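# Find the mislabeled box and put it in the tote

## Task

The office desks hold closed boxes, each marked FULL or EMPTY, and exactly one of them carries the wrong marking. Place that one box inside the tote near the door, lying wholly within it with nothing sticking out over the rim, and leave every other box sitting on the desk it belongs to. The robot must not topple or finish leaning, and everything must stay put without the robot holding or propping it at the end.

## Robot and tools

Robot: a Hello Robot Stretch 3 with a single arm. It has a two-wheel base (0.33 m long, 0.34 m wide), a lift that raises the arm along a mast, and an arm that telescopes out to the robot's RIGHT side. The arm cannot reach forward, so to carry the gripper forward you drive the base. Turning in place pivots about the point midway between the drive wheels, 0.05 m behind the front edge. With the arm pulled in and the wrist folded, a turn sweeps a circle of radius 0.28 m; an unfolded level wrist reaches beyond it. A loose object may occasionally get nudged by something outside the robot.

Frames: the base frame has its origin on the floor between the drive wheels, x forward, y left, z up. hand_pose is reported in it, located where the closed fingertips meet; with all wrist joints at zero its x axis points up, y back along the arm toward the mast, z to the rear. The odometry frame is the base frame as it was when the scene began.

execute_actions: argument "actions" is a list holding exactly one action, or empty to just read state and images. An action may contain "base", "joints", or both, plus optional "contact_limits"; its motions start together and may finish at different times. "base" takes one command only: {"translate_m": d}, a straight drive of d metres relative to where the base last measured itself (forward positive, range -1 to 1; no sideways motion), or {"rotate_rad": d}, an in-place turn by d radians (left/counter-clockwise positive, range -3.2 to 3.2). "joints" is one object of absolute targets keyed by name: lift_m 0 to 1.1 (arm height); arm_m 0 to 0.52 (extension); wrist_yaw_rad -1.345 to 4.42 (0 along the arm, positive toward the front, 3.0 folded over the base); wrist_pitch_rad -1.57 to 0.451 (0 level, negative tips the fingers down); wrist_roll_rad -2.911 to 2.911 (0 fingers side by side, level); gripper_m -0.089 to 0.179 (larger is wider; the real fingertip gap is less than this by 0.007 m nearly closed and 0.025 m fully open, and zero below 0.007); head_pan_rad -3.953 to 1.73 (0 forward, positive left, -1.57 along the arm); head_tilt_rad -1.53 to 0.419 (negative looks down). Done tolerances are ±0.004 for lift, arm and gripper, ±0.05 for pitch, ±0.02 for the rest. "contact_limits" accepts only arm_m: a motor_effort percentage (1 to 100) at which the arm motion halts with contact_stop; smaller is softer, too small halts immediately, values above the maximum are trimmed. It also caps arm holding force until the next action. Any unknown key or out-of-range number rejects the whole call with no motion. Each action lasts at most 15 s. Joints or the base left out may still be driving toward an earlier target without the status showing it. "cameras" lists which of head_camera, nav_camera, wrist_camera (or "all") to return; omitted or null means all, [] means none. If a result reports a stop, any later motion, wait or finished_scene calls in that same reply are skipped.

wait: {"seconds": 0 to 10}; commands nothing and returns the same state and images as an empty action. zoom_image: {"camera", "region": [x0, y0, x1, y1]} in pixels of that camera's latest full image, top-left origin, at most 504 by 504. finished_scene: {"scene": number}; ends the current scene irreversibly after the robot holds its last command and reports success; the goal must already be met and stable. Answering without any tool call ends everything.

Results: base_status and joint_status give how each motion ended. "done" for the base means the wheels turned the commanded amount, slip included. "off_target" means it stopped short and may still push. After contact_stop, time_out or torque_fault the old target is dropped; the lift or arm after contact_stop goes slack until commanded again (a loaded slack lift may sink; closing fingers on a surface pushes it up). Base, wrist and head never stop on contact. A wrist servo pushed hard for several seconds switches off for 10 s (torque_fault). on_its_own covers uncommanded parts; its "held at" is the target, not the position, and effort outside the rest range suggests pushing or carrying. motor_effort is percent of maximum, positive toward larger joint values (positive wheel effort pushes forward), with the peak in brackets; readings carry sizable fixed and random errors. lidar_m: 12 rough distances in metres, 30 degree sectors starting straight ahead and going counter-clockwise (4th left, 7th behind, 10th right), "-" for nothing; a plane 0.17 m up, range 0.15 to 12 m, blind to glass and the robot, partly blocked by the mast and, with the lift low, by robot parts. wrist_depth_mm (45 to 1000) and head_depth_mm (280 to 4000, sideways image) are 7x7 grids of median depths. base_odometry counts wheel turns only; heading is left-positive in -3.142 to 3.142; turned_by_wheels and turned_by_imu give turning since the last result; base_tilt shows forward/right lean in degrees with an offset of up to about 4.

Cameras: head_camera (896x504) and nav_camera (fisheye, 672x504) move with head pan and tilt; wrist_camera (644x364) rides on the gripper. Results list changed calibration; expect small errors, larger for the wrist camera.

Speed: the base is fast (0.30 m/s, 1.9 rad/s) only when stowed: lift_m under 0.30, arm_m under 0.03, wrist_yaw_rad over 2.54; otherwise 0.10 m/s and 0.63 rad/s. The world keeps moving while you compose replies; the robot keeps its last command.

Gripping: command gripper_m below the object's width (lower squeezes harder, though a stall guard may weaken the grip); release by going at least 0.02 above the contact value. Readings do not confirm a hold; check images.

Avoid: folding or unfolding the wrist unless lift_m is 0.32 to 0.95, pitch -0.4 and roll near 0 (once folded, lift may go to 0.25); yaw below -0.4 without pitch at -0.5 or lower. Pushing against something rigid with the gripper above about 0.45 m, repeated pushes after a contact_stop, or driving while holding or pressing on a fixed object can tip the robot; snags while driving, especially backward, too. If leaning, reverse the last move in small steps, free the gripper, and lower the lift to about 0.2. Also avoid dropping, slamming or hard hits.

Each tool is called after "Emit:" as a command line: name --argument value for each argument, lists and objects as JSON in quotes; but a table of rows of numbers goes row by row, as --pt "numbers of a row", without its own name.

## Session

Emit:
execute_actions --actions '[]'

Scene clock: 0.00 s.
base_odometry: x=+0.000 y=+0.000 heading=+0.000 (m, m, rad; odometry frame)
turned_by_wheels: +0.000 (rad since the last result)
turned_by_imu: +0.000 (rad since the last result)
base_tilt: forward=-1.9 right=+0.2 (deg)
lidar_m: 2.06 1.87 2.48 1.83 1.83 2.47 2.06 1.78 1.88 1.27 1.61 1.34
head_depth_mm: 1791 2465 2582 2602 2609 2660 2184 / 1766 2652 2847 2798 2791 2776 2173 / 1757 2609 2739 2714 2716 2669 2222 / 1759 2570 2619 2607 2600 2613 2256 / 1599 2515 2540 2538 2508 2497 2266 / 1516 2415 2479 2426 2409 1951 2071 / 1561 2340 2372 2356 2336 1798 2187
base_status: not commanded
joint_positions: lift_m=+0.310 arm_m=+0.001 wrist_yaw_rad=+2.854 wrist_pitch_rad=-0.475 wrist_roll_rad=-0.014 gripper_m=+0.037 head_pan_rad=+0.013 head_tilt_rad=-0.006
joint_status: not commanded
motor_effort: left_wheel=+0 right_wheel=+0 lift_m=+31 arm_m=+0 wrist_yaw_rad=+0 wrist_pitch_rad=+7 wrist_roll_rad=+0 gripper_m=-1 head_pan_rad=+0 head_tilt_rad=+3 (%)
hand_pose: x=+0.0402 y=+0.0623 z=+0.3099 quat_wxyz=(+0.263, +0.699, +0.068, +0.661) (m; base frame)
wrist_depth_mm: - - - - - - - / - - - - - - - / 952 956 940 930 894 871 878 / 768 - 722 717 715 699 694 / 615 - 630 601 616 594 575 / 532 506 - 502 - 504 497 / 469 - - 438 443 438 428
pictures: head_camera (sideways: a quarter turn clockwise sets it upright), nav_camera (sideways: a quarter turn counterclockwise sets it upright), wrist_camera
Images, in order (width x height): head_camera 896x504, nav_camera 672x504, wrist_camera 644x364.

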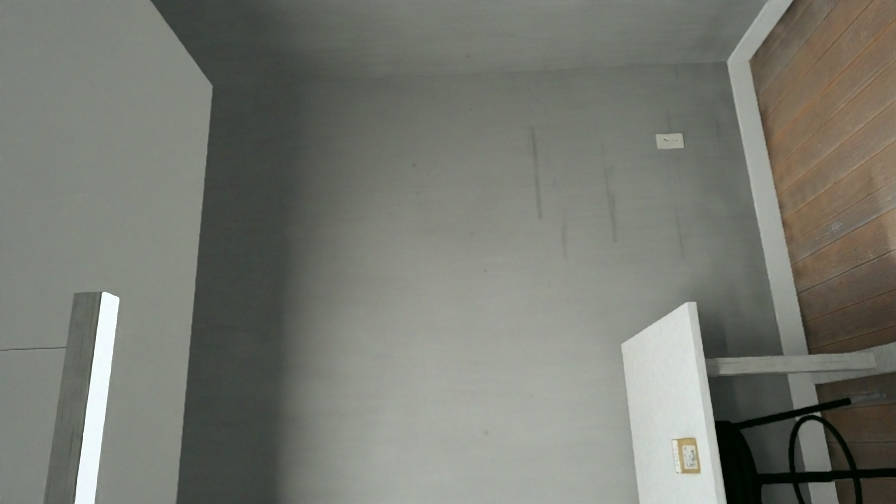

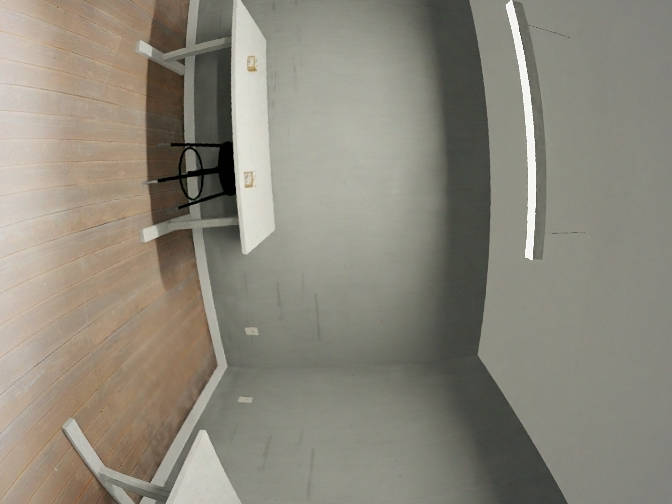

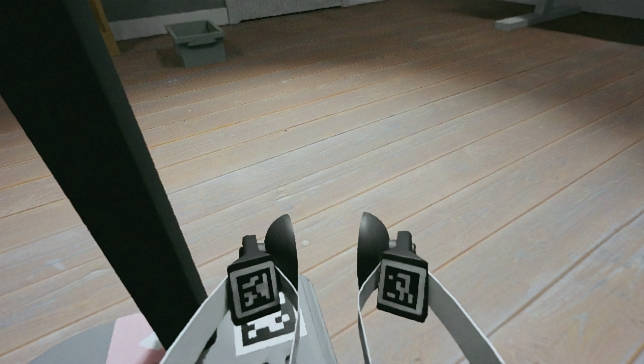

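Emit:
execute_actions --actions '[{"joints":{"head_pan_rad":-1.2,"head_tilt_rad":-0.5}}]' --cameras '["head_camera","nav_camera"]'

Emit:
execute_actions --actions '[{"joints":{"head_pan_rad":-2.7,"head_tilt_rad":-0.5}}]' --cameras '["head_camera","nav_camera"]'

Emit:
execute_actions --actions '[{"joints":{"head_pan_rad":-3.9,"head_tilt_rad":-0.5}}]' --cameras '["head_camera","nav_camera"]'

Emit:
execute_actions --actions '[{"joints":{"head_pan_rad":0.8,"head_tilt_rad":-0.5}}]' --cameras '["head_camera","nav_camera"]'

Scene clock: 8.10 s.
base_odometry: x=+0.000 y=+0.000 heading=+0.000 (m, m, rad; odometry frame)
turned_by_wheels: +0.000 (rad since the last result)
turned_by_imu: +0.001 (rad since the last result)
base_tilt: forward=-1.9 right=+0.2 (deg)
lidar_m: 2.06 1.87 2.48 1.83 1.83 2.47 2.07 1.78 1.89 1.28 1.61 1.34
head_depth_mm: 1318 1446 1576 1278 1754 1538 1288 / 1333 1448 1575 1207 1831 1585 1292 / 1329 1459 1603 1295 1838 1589 1305 / 1356 1475 1594 1303 1852 1595 1302 / 1356 1465 1602 1316 1858 1600 1302 / 1356 1477 1624 1279 1856 1610 1310 / 1366 1482 1637 1321 1527 1557 1311
base_status: not commanded
joint_positions: lift_m=+0.310 arm_m=+0.001 wrist_yaw_rad=+2.854 wrist_pitch_rad=-0.475 wrist_roll_rad=-0.014 gripper_m=+0.037 head_pan_rad=-1.193 head_tilt_rad=-0.493
joint_status: all done
motor_effort: left_wheel=+0(0) right_wheel=+0(0) lift_m=+31(31) arm_m=+0(0) wrist_yaw_rad=+0(0) wrist_pitch_rad=+7(7) wrist_roll_rad=-1(0) gripper_m=-1(0) head_pan_rad=-2(36) head_tilt_rad=-4(37) (%)
hand_pose: x=+0.0402 y=+0.0623 z=+0.3099 quat_wxyz=(+0.263, +0.699, +0.068, +0.661) (m; base frame)
wrist_depth_mm: - - - - - - - / - - - - - - - / 923 928 904 901 907 891 860 / 755 - 732 727 703 694 695 / 615 - 629 604 616 592 589 / 518 501 - 513 - 499 488 / 466 - - 445 437 437 433
pictures: head_camera (sideways: a quarter turn clockwise sets it upright), nav_camera (sideways: a quarter turn counterclockwise sets it upright)
camera_calibration (this result's frames):
head_camera: T_world_to_cam=[[-0.123678, 0.451625, -0.883594, 1.16767], [0.939711, 0.339389, 0.0419366, -0.0613146], [0.318822, -0.825136, -0.466372, 0.560215], [0, 0, 0, 1]] pos_world=[0.0234245, -0.0442862, 1.29559]
nav_camera: T_world_to_cam=[[0.13575, -0.48996, 0.86111, -1.0773], [-0.928264, -0.366669, -0.0622937, 0.136689], [0.346264, -0.790881, -0.504587, 0.604888], [0, 0, 0, 1]] pos_world=[0.0636747, 0.000682439, 1.2414]
Images, in order (width x height): head_camera 896x504, nav_camera 672x504.

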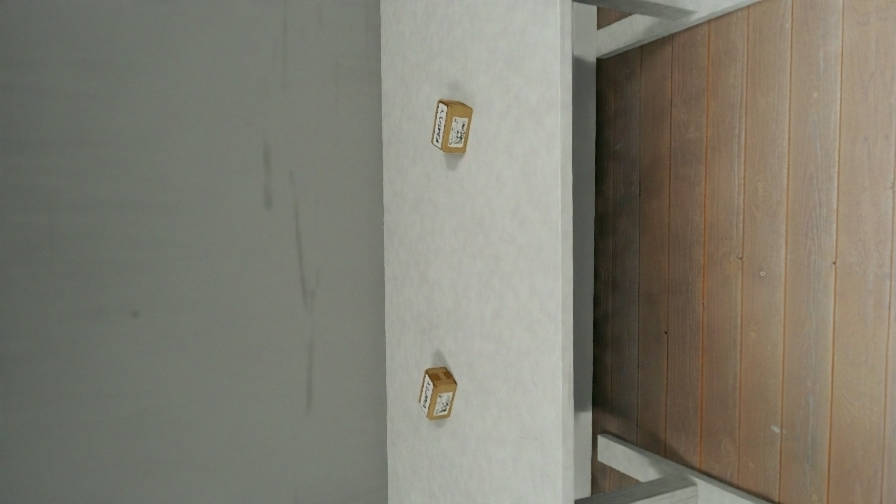

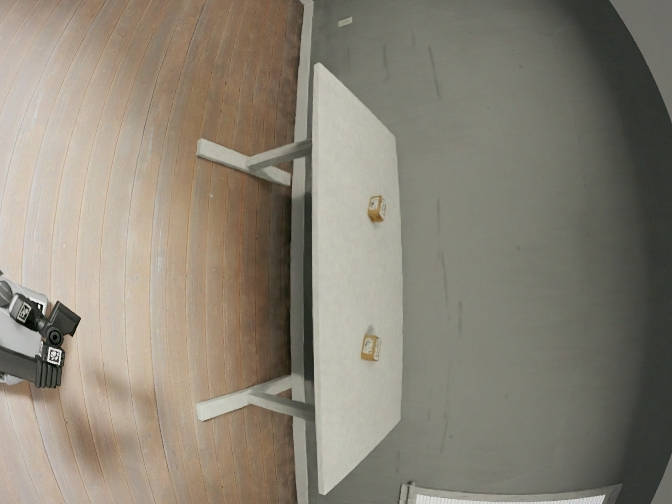

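Scene clock: 9.43 s.
base_odometry: x=+0.000 y=+0.000 heading=+0.000 (m, m, rad; odometry frame)
turned_by_wheels: +0.000 (rad since the last result)
turned_by_imu: +0.000 (rad since the last result)
base_tilt: forward=-1.9 right=+0.2 (deg)
lidar_m: 2.06 1.86 2.48 1.83 1.83 2.46 2.06 1.78 1.88 1.28 1.62 1.34
head_depth_mm: 1834 2020 2182 2406 2039 1576 1285 / 1871 2027 2218 2478 2050 1590 1300 / 1910 2042 1904 2471 2074 1584 1300 / 1919 2087 1836 2475 2067 1596 1304 / 1940 2120 2295 2538 2099 1616 1302 / 1974 2144 2357 2616 2085 1616 1303 / 1998 2173 2397 2601 2094 1623 1318
base_status: not commanded
joint_positions: lift_m=+0.310 arm_m=+0.001 wrist_yaw_rad=+2.854 wrist_pitch_rad=-0.475 wrist_roll_rad=-0.014 gripper_m=+0.037 head_pan_rad=-2.693 head_tilt_rad=-0.494
joint_status: all done
motor_effort: left_wheel=+0(0) right_wheel=+0(0) lift_m=+31(31) arm_m=+1(0) wrist_yaw_rad=+0(0) wrist_pitch_rad=+7(7) wrist_roll_rad=-1(0) gripper_m=-1(0) head_pan_rad=-3(36) head_tilt_rad=-4(4) (%)
hand_pose: x=+0.0402 y=+0.0623 z=+0.3099 quat_wxyz=(+0.263, +0.699, +0.068, +0.661) (m; base frame)
wrist_depth_mm: - - - - - - - / - - - - - - - / 911 967 933 947 891 842 872 / 750 - 734 717 701 704 709 / 610 - 625 602 614 589 570 / 528 507 - 506 - 495 498 / 460 - - 439 433 439 431
pictures: head_camera (sideways: a quarter turn clockwise sets it upright), nav_camera (sideways: a quarter turn counterclockwise sets it upright)
camera_calibration (this result's frames):
head_camera: T_world_to_cam=[[0.44201, 0.155445, -0.883439, 1.16402], [0.405003, -0.913354, 0.0419261, -0.0580392], [-0.800375, -0.376327, -0.466667, 0.567426], [0, 0, 0, 1]] pos_world=[-0.0368478, -0.0204131, 1.29557]
nav_camera: T_world_to_cam=[[-0.479388, -0.170194, 0.860942, -1.07332], [-0.431399, 0.900008, -0.0622931, 0.133657], [-0.764253, -0.401272, -0.504875, 0.612036], [0, 0, 0, 1]] pos_world=[0.0108718, -0.0573735, 1.2414]
Images, in order (width x height): head_camera 896x504, nav_camera 672x504.

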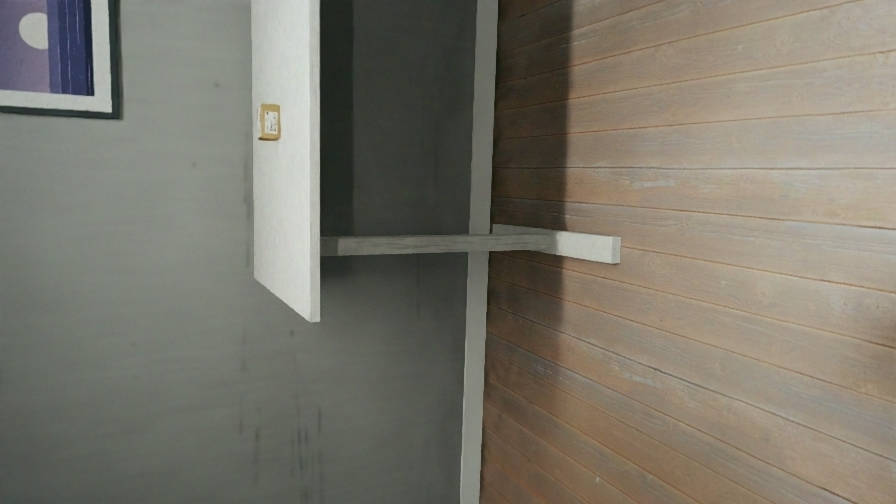

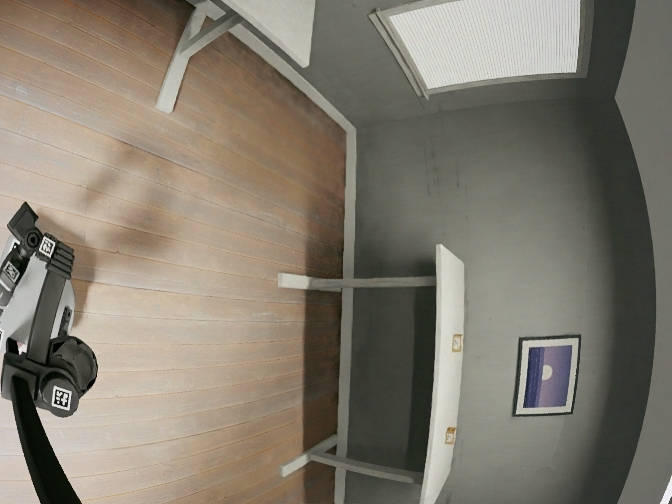

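Scene clock: 10.63 s.
base_odometry: x=+0.000 y=+0.000 heading=+0.000 (m, m, rad; odometry frame)
turned_by_wheels: +0.000 (rad since the last result)
turned_by_imu: +0.000 (rad since the last result)
base_tilt: forward=-1.9 right=+0.2 (deg)
lidar_m: 2.06 1.87 2.48 1.83 1.83 2.47 2.06 1.78 1.88 1.27 1.61 1.34
head_depth_mm: - - - - - - - / - - - - - - - / 1801 1970 2222 2407 2078 1601 1299 / 2076 2247 2479 2629 2071 1597 1304 / 2186 2389 2609 2819 2080 1591 1298 / 2310 2536 2760 2996 2075 1621 1313 / 2468 2688 2869 2845 2114 1611 1311
base_status: not commanded
joint_positions: lift_m=+0.310 arm_m=+0.001 wrist_yaw_rad=+2.854 wrist_pitch_rad=-0.475 wrist_roll_rad=-0.014 gripper_m=+0.037 head_pan_rad=-3.893 head_tilt_rad=-0.494
joint_status: all done
motor_effort: left_wheel=+0(1) right_wheel=+0(0) lift_m=+31(31) arm_m=+0(0) wrist_yaw_rad=+0(0) wrist_pitch_rad=+7(7) wrist_roll_rad=-1(0) gripper_m=+0(1) head_pan_rad=-3(37) head_tilt_rad=-4(2) (%)
hand_pose: x=+0.0402 y=+0.0623 z=+0.3099 quat_wxyz=(+0.263, +0.699, +0.068, +0.661) (m; base frame)
wrist_depth_mm: - - - - - - - / - - - - - - - / 924 945 914 915 927 898 845 / 753 - 738 725 706 714 691 / 619 - 620 605 615 579 577 / 518 510 - 507 - 498 492 / 472 - - 438 437 434 436
pictures: head_camera (sideways: a quarter turn clockwise sets it upright), nav_camera (sideways: a quarter turn counterclockwise sets it upright)
camera_calibration (this result's frames):
head_camera: T_world_to_cam=[[0.305071, -0.355668, -0.883421, 1.16483], [-0.704528, -0.708437, 0.0419249, -0.0512695], [-0.640759, 0.609605, -0.466701, 0.566497], [0, 0, 0, 1]] pos_world=[-0.028488, 0.0326321, 1.29557]
nav_camera: T_world_to_cam=[[-0.332361, 0.38516, 0.860922, -1.0742], [0.682526, 0.728202, -0.062293, 0.126862], [-0.650918, 0.566898, -0.504908, 0.611388], [0, 0, 0, 1]] pos_world=[-0.0456435, -0.0252387, 1.2414]
Images, in order (width x height): head_camera 896x504, nav_camera 672x504.

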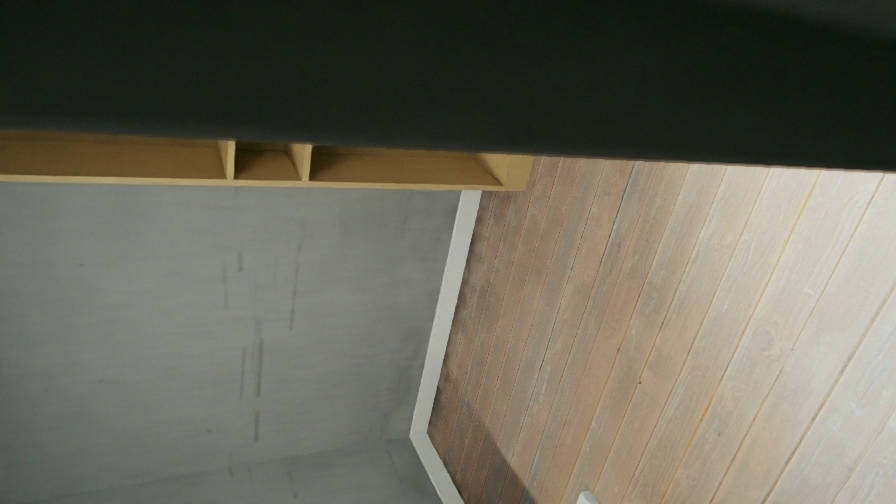

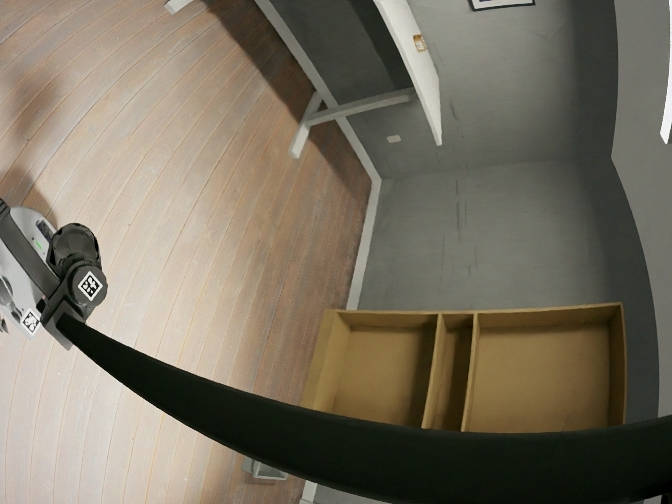

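Scene clock: 13.40 s.
base_odometry: x=+0.000 y=+0.000 heading=+0.000 (m, m, rad; odometry frame)
turned_by_wheels: +0.000 (rad since the last result)
turned_by_imu: +0.001 (rad since the last result)
base_tilt: forward=-1.9 right=+0.2 (deg)
lidar_m: 2.06 1.87 2.49 1.83 1.83 2.47 2.07 1.79 1.88 1.27 1.61 1.33
head_depth_mm: 2042 2244 2155 2470 2029 1569 1271 / 2155 2312 2387 2668 2055 1583 1282 / 2234 2438 2421 2762 2061 1594 1303 / 2389 2579 2638 2780 2098 1596 1295 / 2518 2726 2983 2951 2083 1626 1317 / 2611 2894 3139 3008 2100 1610 1312 / 2602 2692 2819 2896 2110 1618 1306
base_status: not commanded
joint_positions: lift_m=+0.310 arm_m=+0.001 wrist_yaw_rad=+2.854 wrist_pitch_rad=-0.475 wrist_roll_rad=-0.014 gripper_m=+0.037 head_pan_rad=+0.793 head_tilt_rad=-0.494
joint_status: all done
motor_effort: left_wheel=+1(1) right_wheel=+0(0) lift_m=+31(31) arm_m=+0(0) wrist_yaw_rad=+0(0) wrist_pitch_rad=+7(7) wrist_roll_rad=-1(1) gripper_m=+0(1) head_pan_rad=+4(38) head_tilt_rad=-3(3) (%)
hand_pose: x=+0.0402 y=+0.0623 z=+0.3099 quat_wxyz=(+0.263, +0.699, +0.068, +0.661) (m; base frame)
wrist_depth_mm: - - - - - - - / - - - - - - - / 924 950 921 924 908 893 850 / 760 - 725 729 727 696 693 / 629 - 607 602 607 587 580 / 519 506 - 506 - 502 494 / 465 - - 440 438 432 434
pictures: head_camera (sideways: a quarter turn clockwise sets it upright), nav_camera (sideways: a quarter turn counterclockwise sets it upright)
camera_calibration (this result's frames):
head_camera: T_world_to_cam=[[-0.363734, -0.295406, -0.883421, 1.16891], [-0.689256, 0.723304, 0.0419249, -0.0513626], [0.626597, 0.624152, -0.466701, 0.558766], [0, 0, 0, 1]] pos_world=[0.0396495, 0.0336989, 1.29557]
nav_camera: T_world_to_cam=[[0.39395, 0.321895, 0.860922, -1.07863], [0.709605, -0.701841, -0.062293, 0.126697], [0.584179, 0.635455, -0.504908, 0.603854], [0, 0, 0, 1]] pos_world=[-0.0177396, 0.0524028, 1.2414]
Images, in order (width x height): head_camera 896x504, nav_camera 672x504.

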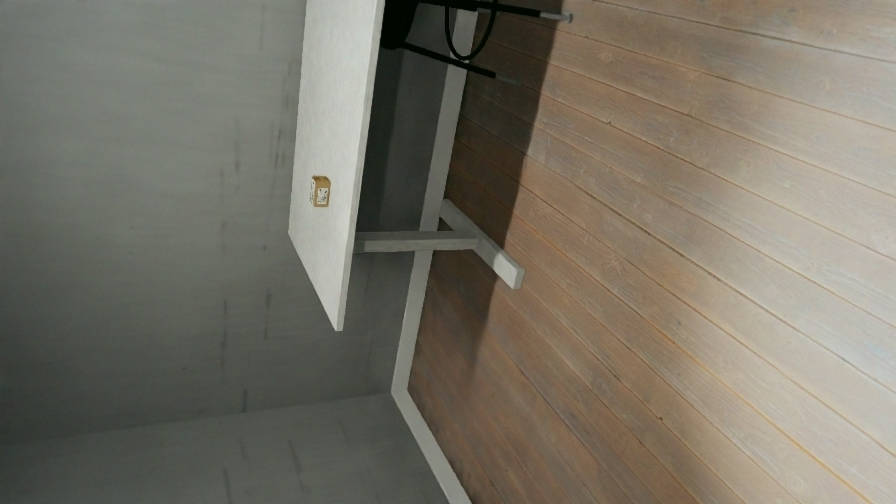

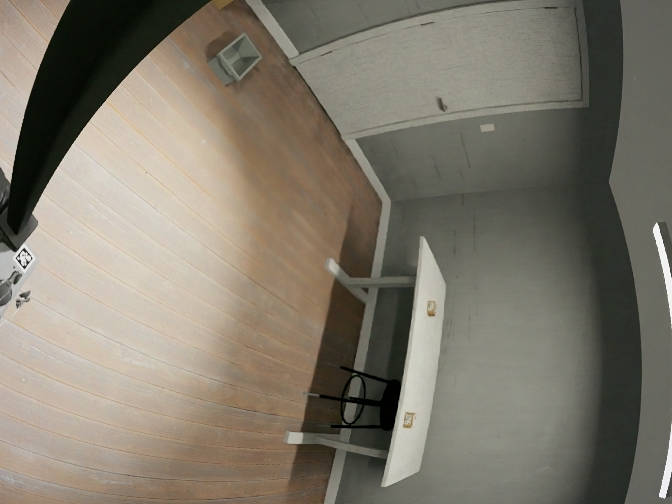

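Emit:
execute_actions --actions '[{"base":{"rotate_rad":-0.52},"joints":{"lift_m":0.285,"wrist_pitch_rad":-0.4,"head_pan_rad":-1.0,"head_tilt_rad":-0.7}}]' --cameras '[]'

Emit:
execute_actions --actions '[{"base":{"translate_m":0.62}}]' --cameras '[]'

Emit:
execute_actions --actions '[{"base":{"rotate_rad":0.81},"joints":{"lift_m":0.85,"head_pan_rad":-1.57,"head_tilt_rad":-0.7}}]' --cameras '["head_camera","nav_camera"]'

Scene clock: 59.93 s.
base_odometry: x=+0.000 y=+0.000 heading=-0.520 (m, m, rad; odometry frame)
turned_by_wheels: -0.520 (rad since the last result)
turned_by_imu: -0.520 (rad since the last result)
base_tilt: forward=-1.9 right=+0.2 (deg)
lidar_m: 1.34 2.06 2.28 2.47 1.83 1.98 2.48 2.06 1.78 1.87 1.27 1.61
head_depth_mm: 1529 1748 1900 2080 1651 1370 1163 / 1481 1667 1252 2016 1664 1372 1163 / 1428 1606 1258 1638 1665 1367 1173 / 1398 1560 1266 1922 1686 1373 1170 / 1355 1524 1204 1930 1674 1377 1173 / 1332 1482 1279 1056 1667 1394 1178 / 1292 1432 1280 1016 1681 1383 1177
base_status: done
joint_positions: lift_m=+0.285 arm_m=+0.001 wrist_yaw_rad=+2.854 wrist_pitch_rad=-0.421 wrist_roll_rad=-0.014 gripper_m=+0.037 head_pan_rad=-0.993 head_tilt_rad=-0.692
joint_status: all done
motor_effort: left_wheel=+3(11) right_wheel=-2(5) lift_m=+24(27) arm_m=+0(0) wrist_yaw_rad=+0(0) wrist_pitch_rad=+12(12) wrist_roll_rad=-1(1) gripper_m=-1(1) head_pan_rad=-2(37) head_tilt_rad=-5(29) (%)
hand_pose: x=+0.0422 y=+0.0692 z=+0.2973 quat_wxyz=(+0.245, +0.701, +0.049, +0.668) (m; base frame)
wrist_depth_mm: - - - - - - - / - - - - - - - / - - 969 965 958 919 904 / 783 780 759 734 727 730 712 / 630 - 621 597 614 581 581 / 521 - 528 504 - 493 487 / 464 - - 439 435 429 430
pictures: none
No camera images: the call's "cameras" was empty. Leave "cameras" out to get every camera's image.

Scene clock: 63.70 s.
base_odometry: x=+0.538 y=-0.308 heading=-0.520 (m, m, rad; odometry frame)
turned_by_wheels: +0.000 (rad since the last result)
turned_by_imu: +0.002 (rad since the last result)
base_tilt: forward=-1.9 right=+0.2 (deg)
lidar_m: 1.35 2.07 1.53 2.17 2.57 2.30 2.66 2.22 2.38 1.19 1.18 0.75
head_depth_mm: 1104 1236 1246 917 726 1366 1171 / 1061 1197 1249 919 728 1336 1163 / 1029 1160 1250 923 729 1280 1173 / 1006 1132 1213 927 731 654 1173 / 978 1089 1196 881 734 637 1174 / 953 1064 1161 901 736 624 1182 / 928 1025 1141 937 737 607 1156
base_status: done
joint_positions: lift_m=+0.285 arm_m=+0.001 wrist_yaw_rad=+2.854 wrist_pitch_rad=-0.420 wrist_roll_rad=-0.014 gripper_m=+0.037 head_pan_rad=-0.993 head_tilt_rad=-0.692
joint_status: not commanded
motor_effort: left_wheel=+4(14) right_wheel=-2(5) lift_m=+24(24) arm_m=+0(0) wrist_yaw_rad=+0(0) wrist_pitch_rad=+12(12) wrist_roll_rad=-1(1) gripper_m=+0(1) head_pan_rad=-3(3) head_tilt_rad=-6(6) (%)
hand_pose: x=+0.0422 y=+0.0693 z=+0.2975 quat_wxyz=(+0.245, +0.701, +0.049, +0.668) (m; base frame)
wrist_depth_mm: - - - - - - - / - - - - - - - / - - 982 982 985 966 925 / 777 800 759 748 733 730 715 / 628 - 629 599 604 586 594 / 521 - 535 504 - 498 497 / 457 - - 440 439 432 427
pictures: none
No camera images: the call's "cameras" was empty. Leave "cameras" out to get every camera's image.

Scene clock: 69.67 s.
base_odometry: x=+0.538 y=-0.308 heading=+0.290 (m, m, rad; odometry frame)
turned_by_wheels: +0.810 (rad since the last result)
turned_by_imu: +0.815 (rad since the last result)
base_tilt: forward=-1.9 right=+0.2 (deg)
lidar_m: 1.63 1.53 2.65 2.30 2.64 2.66 2.21 1.19 1.21 1.17 0.75 1.69
head_depth_mm: 986 1097 1187 919 728 631 - / 979 1103 1195 925 729 634 - / 976 1090 1199 892 730 635 - / 968 1084 1195 895 729 626 - / 968 1087 1192 932 735 639 - / 965 1078 1183 935 736 639 1153 / 962 1078 1174 937 739 641 1173
base_status: done
joint_positions: lift_m=+0.850 arm_m=+0.001 wrist_yaw_rad=+2.854 wrist_pitch_rad=-0.420 wrist_roll_rad=-0.014 gripper_m=+0.037 head_pan_rad=-1.563 head_tilt_rad=-0.692
joint_status: all done
motor_effort: left_wheel=-3(10) right_wheel=+3(9) lift_m=+38(39) arm_m=+0(0) wrist_yaw_rad=+0(0) wrist_pitch_rad=+11(12) wrist_roll_rad=-1(1) gripper_m=-2(0) head_pan_rad=-3(31) head_tilt_rad=-5(4) (%)
hand_pose: x=+0.0422 y=+0.0693 z=+0.8620 quat_wxyz=(+0.245, +0.701, +0.049, +0.668) (m; base frame)
wrist_depth_mm: - - - - - - - / - - - - - - - / - - - - - - - / - - - - - - - / - - - - - - - / - - - - - - - / - - - - - - -
pictures: head_camera (sideways: a quarter turn clockwise sets it upright), nav_camera (sideways: a quarter turn counterclockwise sets it upright)
camera_calibration (this result's frames):
head_camera: T_world_to_cam=[[0.046793, 0.630847, -0.774495, 1.02438], [0.998902, -0.0312219, 0.03492, -0.0525308], [-0.00215206, -0.775279, -0.631616, 0.77716], [0, 0, 0, 1]] pos_world=[0.00621177, -0.0453527, 1.28608]
nav_camera: T_world_to_cam=[[-0.0494492, -0.665733, 0.74455, -0.924209], [-0.998136, 0.00624283, -0.0607092, 0.135036], [0.035768, -0.746164, -0.664801, 0.815211], [0, 0, 0, 1]] pos_world=[0.0599246, -0.00783832, 1.23827]
Images, in order (width x height): head_camera 896x504, nav_camera 672x504.

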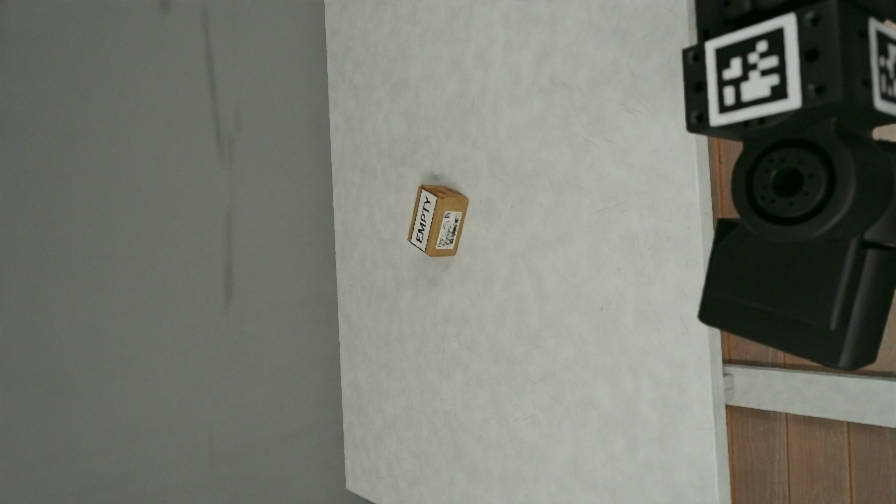

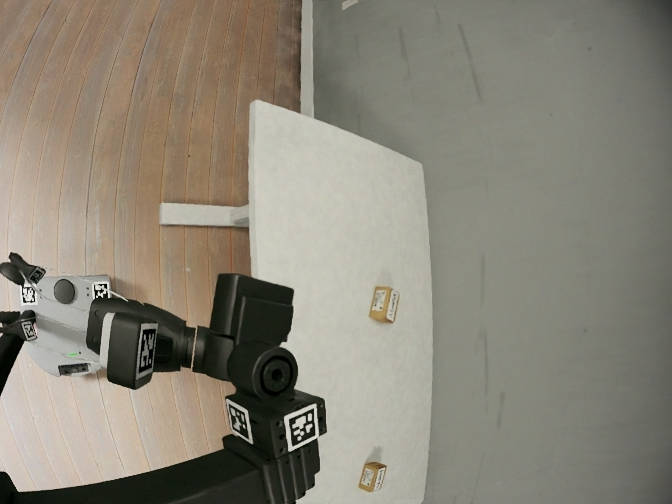

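Emit:
execute_actions --actions '[{"base":{"translate_m":0.05},"joints":{"wrist_yaw_rad":-0.3,"gripper_m":0.175,"lift_m":0.80,"arm_m":0.15}}]' --cameras '["head_camera","wrist_camera"]'

Scene clock: 86.73 s.
base_odometry: x=+0.586 y=-0.294 heading=+0.290 (m, m, rad; odometry frame)
turned_by_wheels: +0.000 (rad since the last result)
turned_by_imu: +0.002 (rad since the last result)
base_tilt: forward=-1.9 right=+0.2 (deg)
lidar_m: 1.58 1.76 2.65 2.31 2.63 2.71 2.26 1.23 1.21 0.79 0.74 1.69
head_depth_mm: 983 1107 1186 916 750 - - / 978 1101 1191 922 - 1276 1165 / 974 1090 1194 889 - 1300 1173 / 975 1095 1190 925 711 1278 1174 / 969 1088 1194 932 735 656 1167 / 962 1086 1189 932 739 639 1171 / 960 1081 1207 938 737 640 1187
base_status: done
joint_positions: lift_m=+0.800 arm_m=+0.150 wrist_yaw_rad=-0.297 wrist_pitch_rad=-0.419 wrist_roll_rad=-0.014 gripper_m=+0.175 head_pan_rad=-1.563 head_tilt_rad=-0.692
joint_status: all done
motor_effort: left_wheel=-3(4) right_wheel=+3(6) lift_m=+24(35) arm_m=+5(5) wrist_yaw_rad=-4(4) wrist_pitch_rad=+11(11) wrist_roll_rad=-1(0) gripper_m=+0(96) head_pan_rad=-3(3) head_tilt_rad=-5(5) (%)
hand_pose: x=-0.0871 y=-0.5089 z=+0.8127 quat_wxyz=(+0.667, +0.045, -0.701, -0.248) (m; base frame)
wrist_depth_mm: 618 669 692 743 820 883 969 / 653 685 720 711 702 667 647 / 524 509 475 428 484 472 466 / 394 388 379 373 369 362 362 / 313 316 310 305 301 303 295 / 271 260 255 255 252 252 256 / - 222 221 221 218 217 210
pictures: head_camera (sideways: a quarter turn clockwise sets it upright), wrist_camera
camera_calibration (this result's frames):
head_camera: T_world_to_cam=[[0.0468788, 0.630841, -0.774495, 1.02438], [0.998898, -0.0313578, 0.03492, -0.0525308], [-0.00225751, -0.775278, -0.631616, 0.777161], [0, 0, 0, 1]] pos_world=[0.0062056, -0.0453528, 1.28608]
wrist_camera: T_world_to_cam=[[-0.947926, 0.318217, -0.0131734, 0.0862348], [0.187122, 0.522989, -0.831545, 0.987136], [-0.257722, -0.790709, -0.5553, 0.192171], [0, 0, 0, 1]] pos_world=[-0.0534441, -0.391751, 0.928697]
Images, in order (width x height): head_camera 896x504, wrist_camera 644x364.

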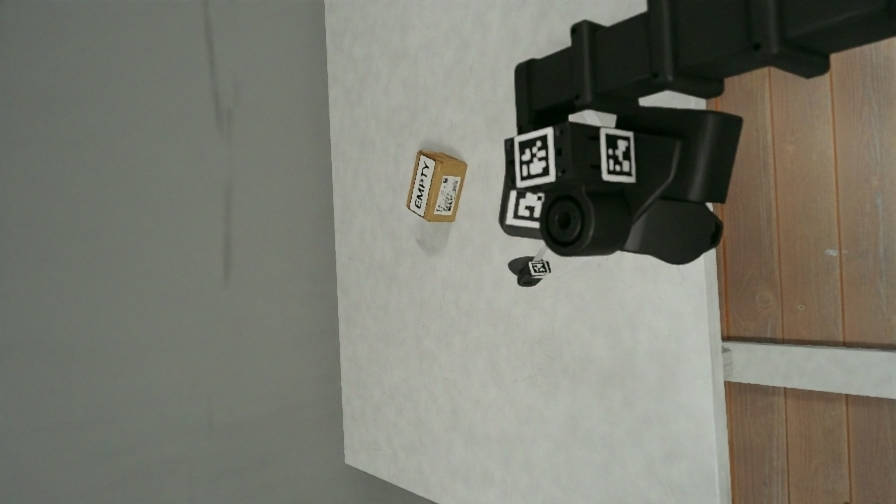

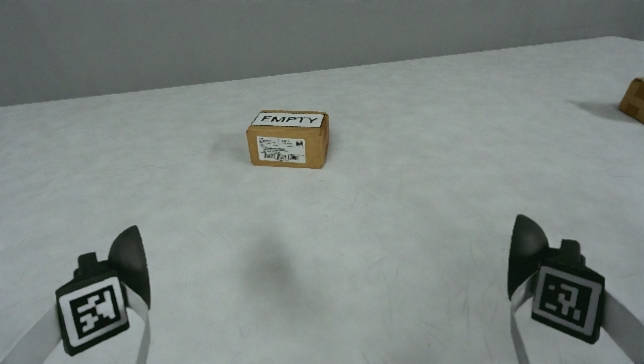

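Emit:
execute_actions --actions '[{"joints":{"arm_m":0.39}}]' --cameras '["head_camera","wrist_camera"]'

Scene clock: 103.07 s.
base_odometry: x=+0.586 y=-0.294 heading=+0.290 (m, m, rad; odometry frame)
turned_by_wheels: +0.000 (rad since the last result)
turned_by_imu: +0.002 (rad since the last result)
base_tilt: forward=-1.9 right=+0.2 (deg)
lidar_m: 1.58 1.75 2.65 2.31 2.64 2.70 2.26 1.23 1.21 0.79 0.74 1.69
head_depth_mm: 984 1107 1188 922 744 - 1140 / 979 1105 1197 996 687 1268 1156 / 974 1095 1212 860 726 651 1171 / 973 1093 1198 861 730 652 1174 / 967 1083 1195 936 733 652 1171 / 961 1081 1182 935 735 640 1165 / 957 1084 1205 942 736 640 1177
base_status: not commanded
joint_positions: lift_m=+0.800 arm_m=+0.390 wrist_yaw_rad=-0.298 wrist_pitch_rad=-0.419 wrist_roll_rad=-0.014 gripper_m=+0.175 head_pan_rad=-1.563 head_tilt_rad=-0.692
joint_status: all done
motor_effort: left_wheel=-3(3) right_wheel=+2(3) lift_m=+24(24) arm_m=+5(5) wrist_yaw_rad=-2(3) wrist_pitch_rad=+11(11) wrist_roll_rad=-1(0) gripper_m=+1(0) head_pan_rad=-3(3) head_tilt_rad=-5(4) (%)
hand_pose: x=-0.0874 y=-0.7489 z=+0.8127 quat_wxyz=(+0.667, +0.045, -0.701, -0.248) (m; base frame)
wrist_depth_mm: 426 454 481 514 572 600 671 / 456 490 525 562 608 642 649 / 486 514 496 492 485 467 459 / 389 386 375 371 372 361 358 / 315 314 308 295 300 300 290 / 269 260 256 193 191 251 255 / - 222 222 209 198 215 209
pictures: head_camera (sideways: a quarter turn clockwise sets it upright), wrist_camera
camera_calibration (this result's frames):
head_camera: T_world_to_cam=[[0.046893, 0.63084, -0.774495, 1.02438], [0.998897, -0.0313803, 0.03492, -0.0525308], [-0.00227498, -0.775278, -0.631616, 0.777161], [0, 0, 0, 1]] pos_world=[0.00620458, -0.0453528, 1.28608]
wrist_camera: T_world_to_cam=[[-0.947581, 0.319243, -0.0131733, 0.163161], [0.187688, 0.522786, -0.831546, 1.11255], [-0.258578, -0.79043, -0.5553, 0.002535], [0, 0, 0, 1]] pos_world=[-0.0535493, -0.631712, 0.928697]
Images, in order (width x height): head_camera 896x504, wrist_camera 644x364.

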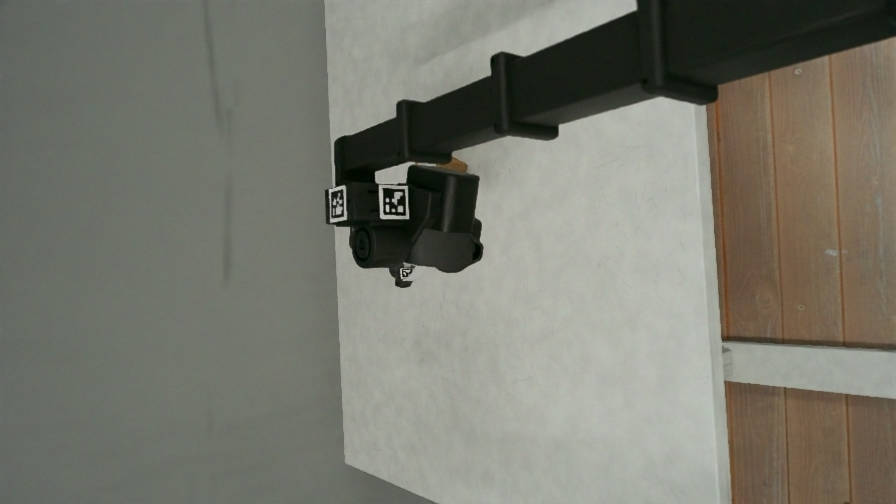

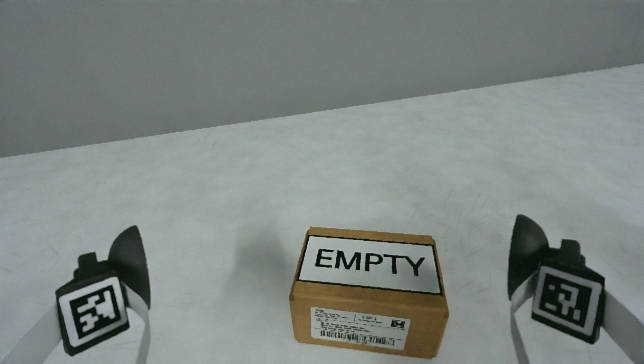

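Emit:
execute_actions --actions '[{"base":{"translate_m":-0.028},"joints":{"arm_m":0.405}}]' --cameras '[]'

Emit:
execute_actions --actions '[{"joints":{"lift_m":0.735}}]' --cameras '["wrist_camera"]'

Scene clock: 112.53 s.
base_odometry: x=+0.559 y=-0.302 heading=+0.290 (m, m, rad; odometry frame)
turned_by_wheels: +0.000 (rad since the last result)
turned_by_imu: +0.001 (rad since the last result)
base_tilt: forward=-1.9 right=+0.2 (deg)
lidar_m: 1.61 1.51 2.65 2.31 2.63 2.68 2.24 1.21 1.22 1.17 0.75 1.70
head_depth_mm: 981 1099 1193 919 746 - 1138 / 979 1097 1190 - 696 1274 1162 / 980 1094 1203 862 732 651 1167 / 970 1091 1203 860 729 653 1171 / 965 1089 1191 931 735 654 1169 / 968 1085 1186 937 735 640 1145 / 958 1075 1177 940 737 639 1172
base_status: done
joint_positions: lift_m=+0.800 arm_m=+0.405 wrist_yaw_rad=-0.298 wrist_pitch_rad=-0.419 wrist_roll_rad=-0.014 gripper_m=+0.175 head_pan_rad=-1.563 head_tilt_rad=-0.692
joint_status: all done
motor_effort: left_wheel=-2(8) right_wheel=+2(4) lift_m=+24(24) arm_m=+5(7) wrist_yaw_rad=-3(2) wrist_pitch_rad=+11(11) wrist_roll_rad=-1(0) gripper_m=+0(1) head_pan_rad=-3(3) head_tilt_rad=-6(5) (%)
hand_pose: x=-0.0874 y=-0.7639 z=+0.8127 quat_wxyz=(+0.667, +0.045, -0.701, -0.248) (m; base frame)
wrist_depth_mm: 413 432 475 516 544 587 649 / 445 475 510 537 584 628 643 / 485 495 499 495 480 474 462 / 392 385 382 373 367 362 358 / 314 317 307 303 297 304 291 / 269 260 255 193 237 249 254 / - 223 215 171 175 217 211
pictures: none
No camera images: the call's "cameras" was empty. Leave "cameras" out to get every camera's image.

Scene clock: 113.97 s.
base_odometry: x=+0.559 y=-0.302 heading=+0.290 (m, m, rad; odometry frame)
turned_by_wheels: +0.000 (rad since the last result)
turned_by_imu: +0.000 (rad since the last result)
base_tilt: forward=-1.9 right=+0.2 (deg)
lidar_m: 1.61 1.51 2.65 2.31 2.63 2.68 2.23 1.21 1.22 1.17 0.75 1.69
head_depth_mm: 980 1113 1187 911 728 648 - / 983 1108 1189 953 - 963 1166 / 975 1091 1199 - 726 650 1172 / 972 1092 1195 963 733 653 1168 / 968 1084 1191 933 733 657 1171 / 962 1080 1180 933 737 638 1149 / 962 1077 1178 937 736 643 1176
base_status: not commanded
joint_positions: lift_m=+0.735 arm_m=+0.405 wrist_yaw_rad=-0.298 wrist_pitch_rad=-0.419 wrist_roll_rad=-0.014 gripper_m=+0.175 head_pan_rad=-1.563 head_tilt_rad=-0.692
joint_status: all done
motor_effort: left_wheel=-2(3) right_wheel=+2(2) lift_m=+23(24) arm_m=+5(5) wrist_yaw_rad=-3(3) wrist_pitch_rad=+11(11) wrist_roll_rad=-1(0) gripper_m=+1(0) head_pan_rad=-3(3) head_tilt_rad=-5(5) (%)
hand_pose: x=-0.0874 y=-0.7639 z=+0.7477 quat_wxyz=(+0.667, +0.045, -0.701, -0.248) (m; base frame)
wrist_depth_mm: 418 434 469 504 550 591 627 / 443 459 485 483 474 456 449 / 355 348 337 335 330 321 314 / 267 263 259 167 241 251 246 / 214 217 146 135 139 207 202 / 188 177 157 140 136 172 175 / - 153 152 151 146 149 143
pictures: wrist_camera
camera_calibration (this result's frames):
wrist_camera: T_world_to_cam=[[-0.947581, 0.319243, -0.0131732, 0.167094], [0.187688, 0.522786, -0.831546, 1.06636], [-0.258578, -0.79043, -0.5553, -0.0454105], [0, 0, 0, 1]] pos_world=[-0.0535493, -0.646714, 0.86371]
Images, in order (width x height): wrist_camera 644x364.

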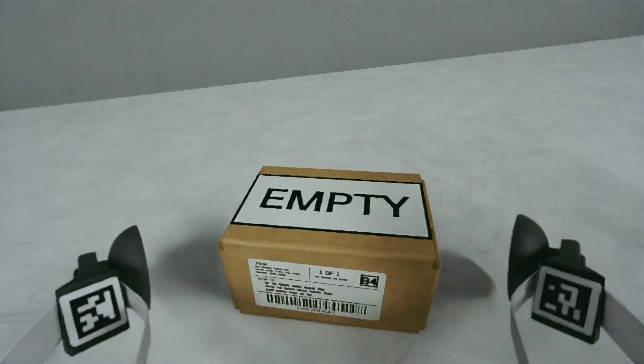

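Emit:
execute_actions --actions '[{"joints":{"arm_m":0.417,"gripper_m":0.13}}]' --cameras '[]'

Emit:
execute_actions --actions '[{"joints":{"gripper_m":0.05}}]' --cameras '["wrist_camera"]'

Scene clock: 122.47 s.
base_odometry: x=+0.559 y=-0.302 heading=+0.290 (m, m, rad; odometry frame)
turned_by_wheels: +0.000 (rad since the last result)
turned_by_imu: +0.001 (rad since the last result)
base_tilt: forward=-1.9 right=+0.3 (deg)
lidar_m: 1.61 1.51 2.65 2.31 2.64 2.68 2.24 1.21 1.21 1.18 0.74 1.69
head_depth_mm: 982 1101 1187 915 727 647 - / 978 1100 1194 958 - 961 1165 / 977 1091 1188 - 730 650 1162 / 971 1088 1194 927 733 653 1173 / 970 1085 1190 927 732 654 1173 / 964 1083 1188 936 738 639 1149 / 963 1078 1177 935 737 638 1177
base_status: not commanded
joint_positions: lift_m=+0.735 arm_m=+0.417 wrist_yaw_rad=-0.298 wrist_pitch_rad=-0.419 wrist_roll_rad=-0.014 gripper_m=+0.130 head_pan_rad=-1.563 head_tilt_rad=-0.692
joint_status: all done
motor_effort: left_wheel=-2(2) right_wheel=+2(2) lift_m=+23(23) arm_m=+5(7) wrist_yaw_rad=-2(2) wrist_pitch_rad=+11(11) wrist_roll_rad=-1(0) gripper_m=+1(89) head_pan_rad=-3(3) head_tilt_rad=-5(5) (%)
hand_pose: x=-0.0874 y=-0.7759 z=+0.7477 quat_wxyz=(+0.667, +0.045, -0.701, -0.248) (m; base frame)
wrist_depth_mm: 404 433 459 491 534 577 623 / 441 452 480 485 468 461 446 / 354 347 342 334 329 322 317 / 268 264 262 167 253 249 246 / 215 212 147 135 134 210 201 / 179 184 136 125 120 - 170 / 158 149 149 142 137 147 147
pictures: none
No camera images: the call's "cameras" was empty. Leave "cameras" out to get every camera's image.

Scene clock: 123.77 s.
base_odometry: x=+0.559 y=-0.302 heading=+0.290 (m, m, rad; odometry frame)
turned_by_wheels: +0.000 (rad since the last result)
turned_by_imu: +0.000 (rad since the last result)
base_tilt: forward=-2.0 right=+0.3 (deg)
lidar_m: 1.60 1.51 2.65 2.31 2.64 2.68 2.24 1.20 1.21 1.17 0.75 1.69
head_depth_mm: 976 1108 1186 916 724 648 - / 981 1099 1188 954 - 960 1158 / 972 1099 1200 - 730 652 1169 / 970 1090 1198 930 733 651 1169 / 967 1087 1186 931 734 656 1171 / 960 1079 1181 934 738 639 1154 / 966 1077 1178 938 737 640 1177
base_status: not commanded
joint_positions: lift_m=+0.735 arm_m=+0.417 wrist_yaw_rad=-0.298 wrist_pitch_rad=-0.419 wrist_roll_rad=-0.014 gripper_m=+0.051 head_pan_rad=-1.563 head_tilt_rad=-0.692
joint_status: all done
motor_effort: left_wheel=-2(3) right_wheel=+2(3) lift_m=+23(24) arm_m=+5(5) wrist_yaw_rad=-3(2) wrist_pitch_rad=+11(11) wrist_roll_rad=-1(1) gripper_m=-18(100) head_pan_rad=-3(3) head_tilt_rad=-6(6) (%)
hand_pose: x=-0.0874 y=-0.7759 z=+0.7477 quat_wxyz=(+0.667, +0.045, -0.701, -0.248) (m; base frame)
wrist_depth_mm: 405 427 456 492 540 571 621 / 435 456 484 481 464 466 441 / 355 346 344 333 329 324 317 / 268 264 259 166 242 249 247 / 215 213 139 133 133 204 200 / 179 182 135 133 129 177 170 / 154 152 148 146 146 145 148
pictures: wrist_camera
camera_calibration (this result's frames):
wrist_camera: T_world_to_cam=[[-0.947582, 0.319241, -0.0131747, 0.170926], [0.187673, 0.522739, -0.831578, 1.07263], [-0.258587, -0.790461, -0.555251, -0.0549585], [0, 0, 0, 1]] pos_world=[-0.0535493, -0.658718, 0.863716]
Images, in order (width x height): wrist_camera 644x364.

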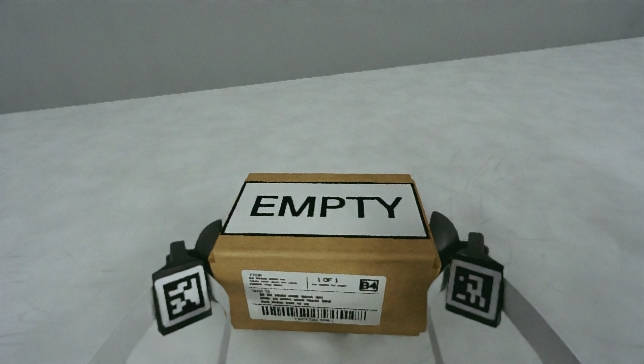

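Emit:
execute_actions --actions '[{"joints":{"gripper_m":0.02,"lift_m":0.76}}]' --cameras '["wrist_camera"]'

Scene clock: 128.57 s.
base_odometry: x=+0.559 y=-0.302 heading=+0.290 (m, m, rad; odometry frame)
turned_by_wheels: +0.000 (rad since the last result)
turned_by_imu: +0.001 (rad since the last result)
base_tilt: forward=-1.9 right=+0.2 (deg)
lidar_m: 1.61 1.50 2.66 2.30 2.64 2.68 2.23 1.21 1.22 1.17 0.75 1.69
head_depth_mm: 976 1098 1184 919 725 - - / 975 1098 1195 954 - 650 1165 / 973 1095 1201 - 728 650 1165 / 975 1094 1197 880 733 651 1178 / 970 1091 1186 932 730 656 1173 / 966 1082 1184 933 735 639 1161 / 964 1084 1181 936 738 640 1176
base_status: not commanded
joint_positions: lift_m=+0.760 arm_m=+0.417 wrist_yaw_rad=-0.298 wrist_pitch_rad=-0.419 wrist_roll_rad=-0.014 gripper_m=+0.022 head_pan_rad=-1.563 head_tilt_rad=-0.692
joint_status: all done
motor_effort: left_wheel=-2(3) right_wheel=+3(3) lift_m=+38(39) arm_m=+5(5) wrist_yaw_rad=-2(2) wrist_pitch_rad=+11(11) wrist_roll_rad=-1(0) gripper_m=-29(98) head_pan_rad=-3(3) head_tilt_rad=-5(5) (%)
hand_pose: x=-0.0874 y=-0.7759 z=+0.7721 quat_wxyz=(+0.667, +0.045, -0.701, -0.248) (m; base frame)
wrist_depth_mm: 400 428 450 493 539 576 631 / 431 463 497 524 549 536 530 / 416 402 401 396 382 384 373 / 312 310 305 165 282 294 290 / 253 250 139 133 132 239 235 / 210 209 134 132 130 207 199 / 181 179 172 168 170 170 173
pictures: wrist_camera
camera_calibration (this result's frames):
wrist_camera: T_world_to_cam=[[-0.947582, 0.319241, -0.0131748, 0.171248], [0.187673, 0.522739, -0.831578, 1.09291], [-0.258587, -0.790461, -0.555251, -0.0414231], [0, 0, 0, 1]] pos_world=[-0.0535493, -0.658718, 0.888094]
Images, in order (width x height): wrist_camera 644x364.

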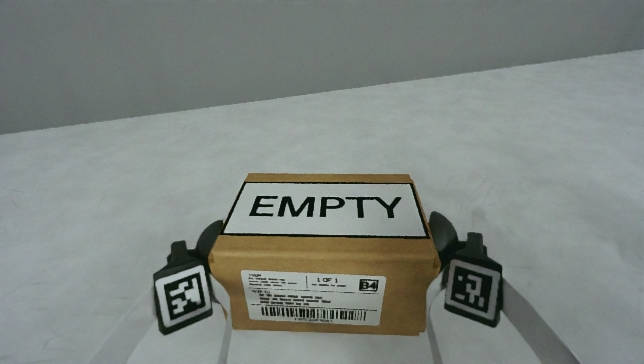

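Emit:
execute_actions --actions '[{"joints":{"wrist_pitch_rad":-0.34}}]' --cameras '[]'

Emit:
execute_actions --actions '[{"joints":{"wrist_pitch_rad":-0.41,"lift_m":0.737}}]' --cameras '[]'

Emit:
execute_actions --actions '[{"joints":{"gripper_m":0.175}}]' --cameras '["wrist_camera"]'

Scene clock: 139.27 s.
base_odometry: x=+0.559 y=-0.302 heading=+0.290 (m, m, rad; odometry frame)
turned_by_wheels: +0.000 (rad since the last result)
turned_by_imu: +0.002 (rad since the last result)
base_tilt: forward=-1.9 right=+0.2 (deg)
lidar_m: 1.61 1.51 2.64 2.31 2.64 2.68 2.23 1.21 1.21 1.17 0.74 1.69
head_depth_mm: 983 1102 1184 917 723 - - / 975 1096 1190 958 - 651 1170 / 974 1093 1197 - 730 653 1161 / 973 1094 1198 875 732 652 1181 / 968 1085 1189 930 732 655 1177 / 961 1079 1182 937 734 640 1146 / 961 1073 1178 935 739 643 1181
base_status: not commanded
joint_positions: lift_m=+0.760 arm_m=+0.417 wrist_yaw_rad=-0.298 wrist_pitch_rad=-0.364 wrist_roll_rad=-0.014 gripper_m=+0.041 head_pan_rad=-1.563 head_tilt_rad=-0.692
joint_status: all done
on_its_own: gripper_m is held at +0.040, not at your +0.020, by its stall guard, which is not easing now
motor_effort: left_wheel=-3(2) right_wheel=+2(2) lift_m=+37(38) arm_m=+5(5) wrist_yaw_rad=-2(2) wrist_pitch_rad=+14(14) wrist_roll_rad=+0(1) gripper_m=-21(21) head_pan_rad=-3(2) head_tilt_rad=-5(5) (%)
hand_pose: x=-0.0893 y=-0.7823 z=+0.7847 quat_wxyz=(+0.674, +0.025, -0.702, -0.230) (m; base frame)
wrist_depth_mm: 412 431 458 485 529 576 624 / 437 460 484 530 581 608 652 / 456 481 475 464 449 445 440 / 357 351 344 166 316 331 326 / 276 274 140 132 132 263 260 / 228 232 134 133 130 222 216 / 192 191 185 180 181 181 185
pictures: none
No camera images: the call's "cameras" was empty. Leave "cameras" out to get every camera's image.

Scene clock: 140.23 s.
base_odometry: x=+0.559 y=-0.302 heading=+0.290 (m, m, rad; odometry frame)
turned_by_wheels: +0.000 (rad since the last result)
turned_by_imu: +0.000 (rad since the last result)
base_tilt: forward=-2.0 right=+0.2 (deg)
lidar_m: 1.61 1.51 2.65 2.30 2.63 2.68 2.23 1.21 1.21 1.17 0.75 1.69
head_depth_mm: 983 1100 1186 915 725 647 - / 976 1099 1187 955 - 963 1167 / 977 1097 1198 - 730 651 1173 / 972 1089 1194 926 731 653 1171 / 967 1081 1188 929 733 654 1168 / 966 1081 1189 936 736 639 1149 / 963 1079 1187 939 739 641 1181
base_status: not commanded
joint_positions: lift_m=+0.737 arm_m=+0.417 wrist_yaw_rad=-0.298 wrist_pitch_rad=-0.423 wrist_roll_rad=-0.014 gripper_m=+0.041 head_pan_rad=-1.563 head_tilt_rad=-0.692
joint_status: all done
on_its_own: gripper_m is held at +0.040, not at your +0.020, by its stall guard, which is not easing now
motor_effort: left_wheel=-3(3) right_wheel=+2(3) lift_m=+24(35) arm_m=+5(5) wrist_yaw_rad=-3(3) wrist_pitch_rad=+7(13) wrist_roll_rad=-1(0) gripper_m=-21(22) head_pan_rad=-3(3) head_tilt_rad=-5(5) (%)
hand_pose: x=-0.0873 y=-0.7755 z=+0.7489 quat_wxyz=(+0.667, +0.046, -0.701, -0.249) (m; base frame)
wrist_depth_mm: 410 424 462 502 544 575 614 / 436 454 473 490 474 457 443 / 355 350 343 337 330 324 317 / 271 262 263 166 244 250 248 / 215 213 139 133 132 206 202 / 181 184 135 133 130 179 171 / 155 154 150 146 147 146 148
pictures: none
No camera images: the call's "cameras" was empty. Leave "cameras" out to get every camera's image.

Scene clock: 142.07 s.
base_odometry: x=+0.559 y=-0.302 heading=+0.290 (m, m, rad; odometry frame)
turned_by_wheels: +0.000 (rad since the last result)
turned_by_imu: +0.001 (rad since the last result)
base_tilt: forward=-1.9 right=+0.2 (deg)
lidar_m: 1.61 1.51 2.65 2.31 2.64 2.68 2.23 1.21 1.22 1.18 0.75 1.69
head_depth_mm: 979 1104 1192 918 728 644 - / 978 1098 1200 952 - 962 1167 / 975 1090 1198 - 730 653 1173 / 974 1090 1197 909 730 651 1173 / 964 1085 1190 930 732 654 1176 / 967 1081 1191 934 737 639 1161 / 960 1076 1184 938 737 640 1175
base_status: not commanded
joint_positions: lift_m=+0.737 arm_m=+0.417 wrist_yaw_rad=-0.298 wrist_pitch_rad=-0.423 wrist_roll_rad=-0.014 gripper_m=+0.175 head_pan_rad=-1.563 head_tilt_rad=-0.692
joint_status: all done
motor_effort: left_wheel=-2(3) right_wheel=+2(3) lift_m=+24(24) arm_m=+5(5) wrist_yaw_rad=-2(3) wrist_pitch_rad=+7(7) wrist_roll_rad=+0(0) gripper_m=+1(87) head_pan_rad=-3(3) head_tilt_rad=-5(5) (%)
hand_pose: x=-0.0873 y=-0.7755 z=+0.7489 quat_wxyz=(+0.667, +0.046, -0.701, -0.249) (m; base frame)
wrist_depth_mm: 410 433 455 495 522 584 622 / 435 458 484 485 472 454 446 / 354 348 342 336 333 321 320 / 269 265 263 169 243 252 249 / 217 219 150 137 140 209 204 / 187 180 146 135 131 174 177 / - 154 153 148 146 150 145
pictures: wrist_camera
camera_calibration (this result's frames):
wrist_camera: T_world_to_cam=[[-0.947568, 0.319287, -0.0130839, 0.1709], [0.188502, 0.525428, -0.829694, 1.07417], [-0.258036, -0.788658, -0.558065, -0.0503648], [0, 0, 0, 1]] pos_world=[-0.0535393, -0.658684, 0.86536]
Images, in order (width x height): wrist_camera 644x364.

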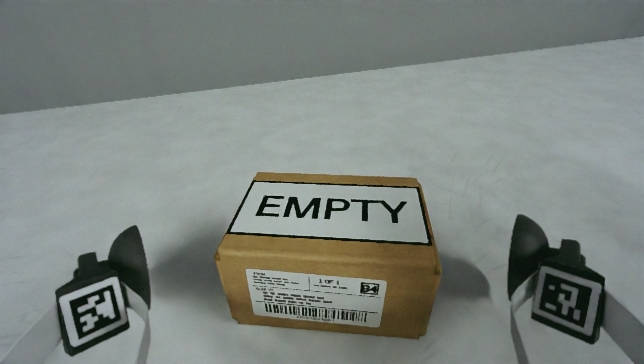

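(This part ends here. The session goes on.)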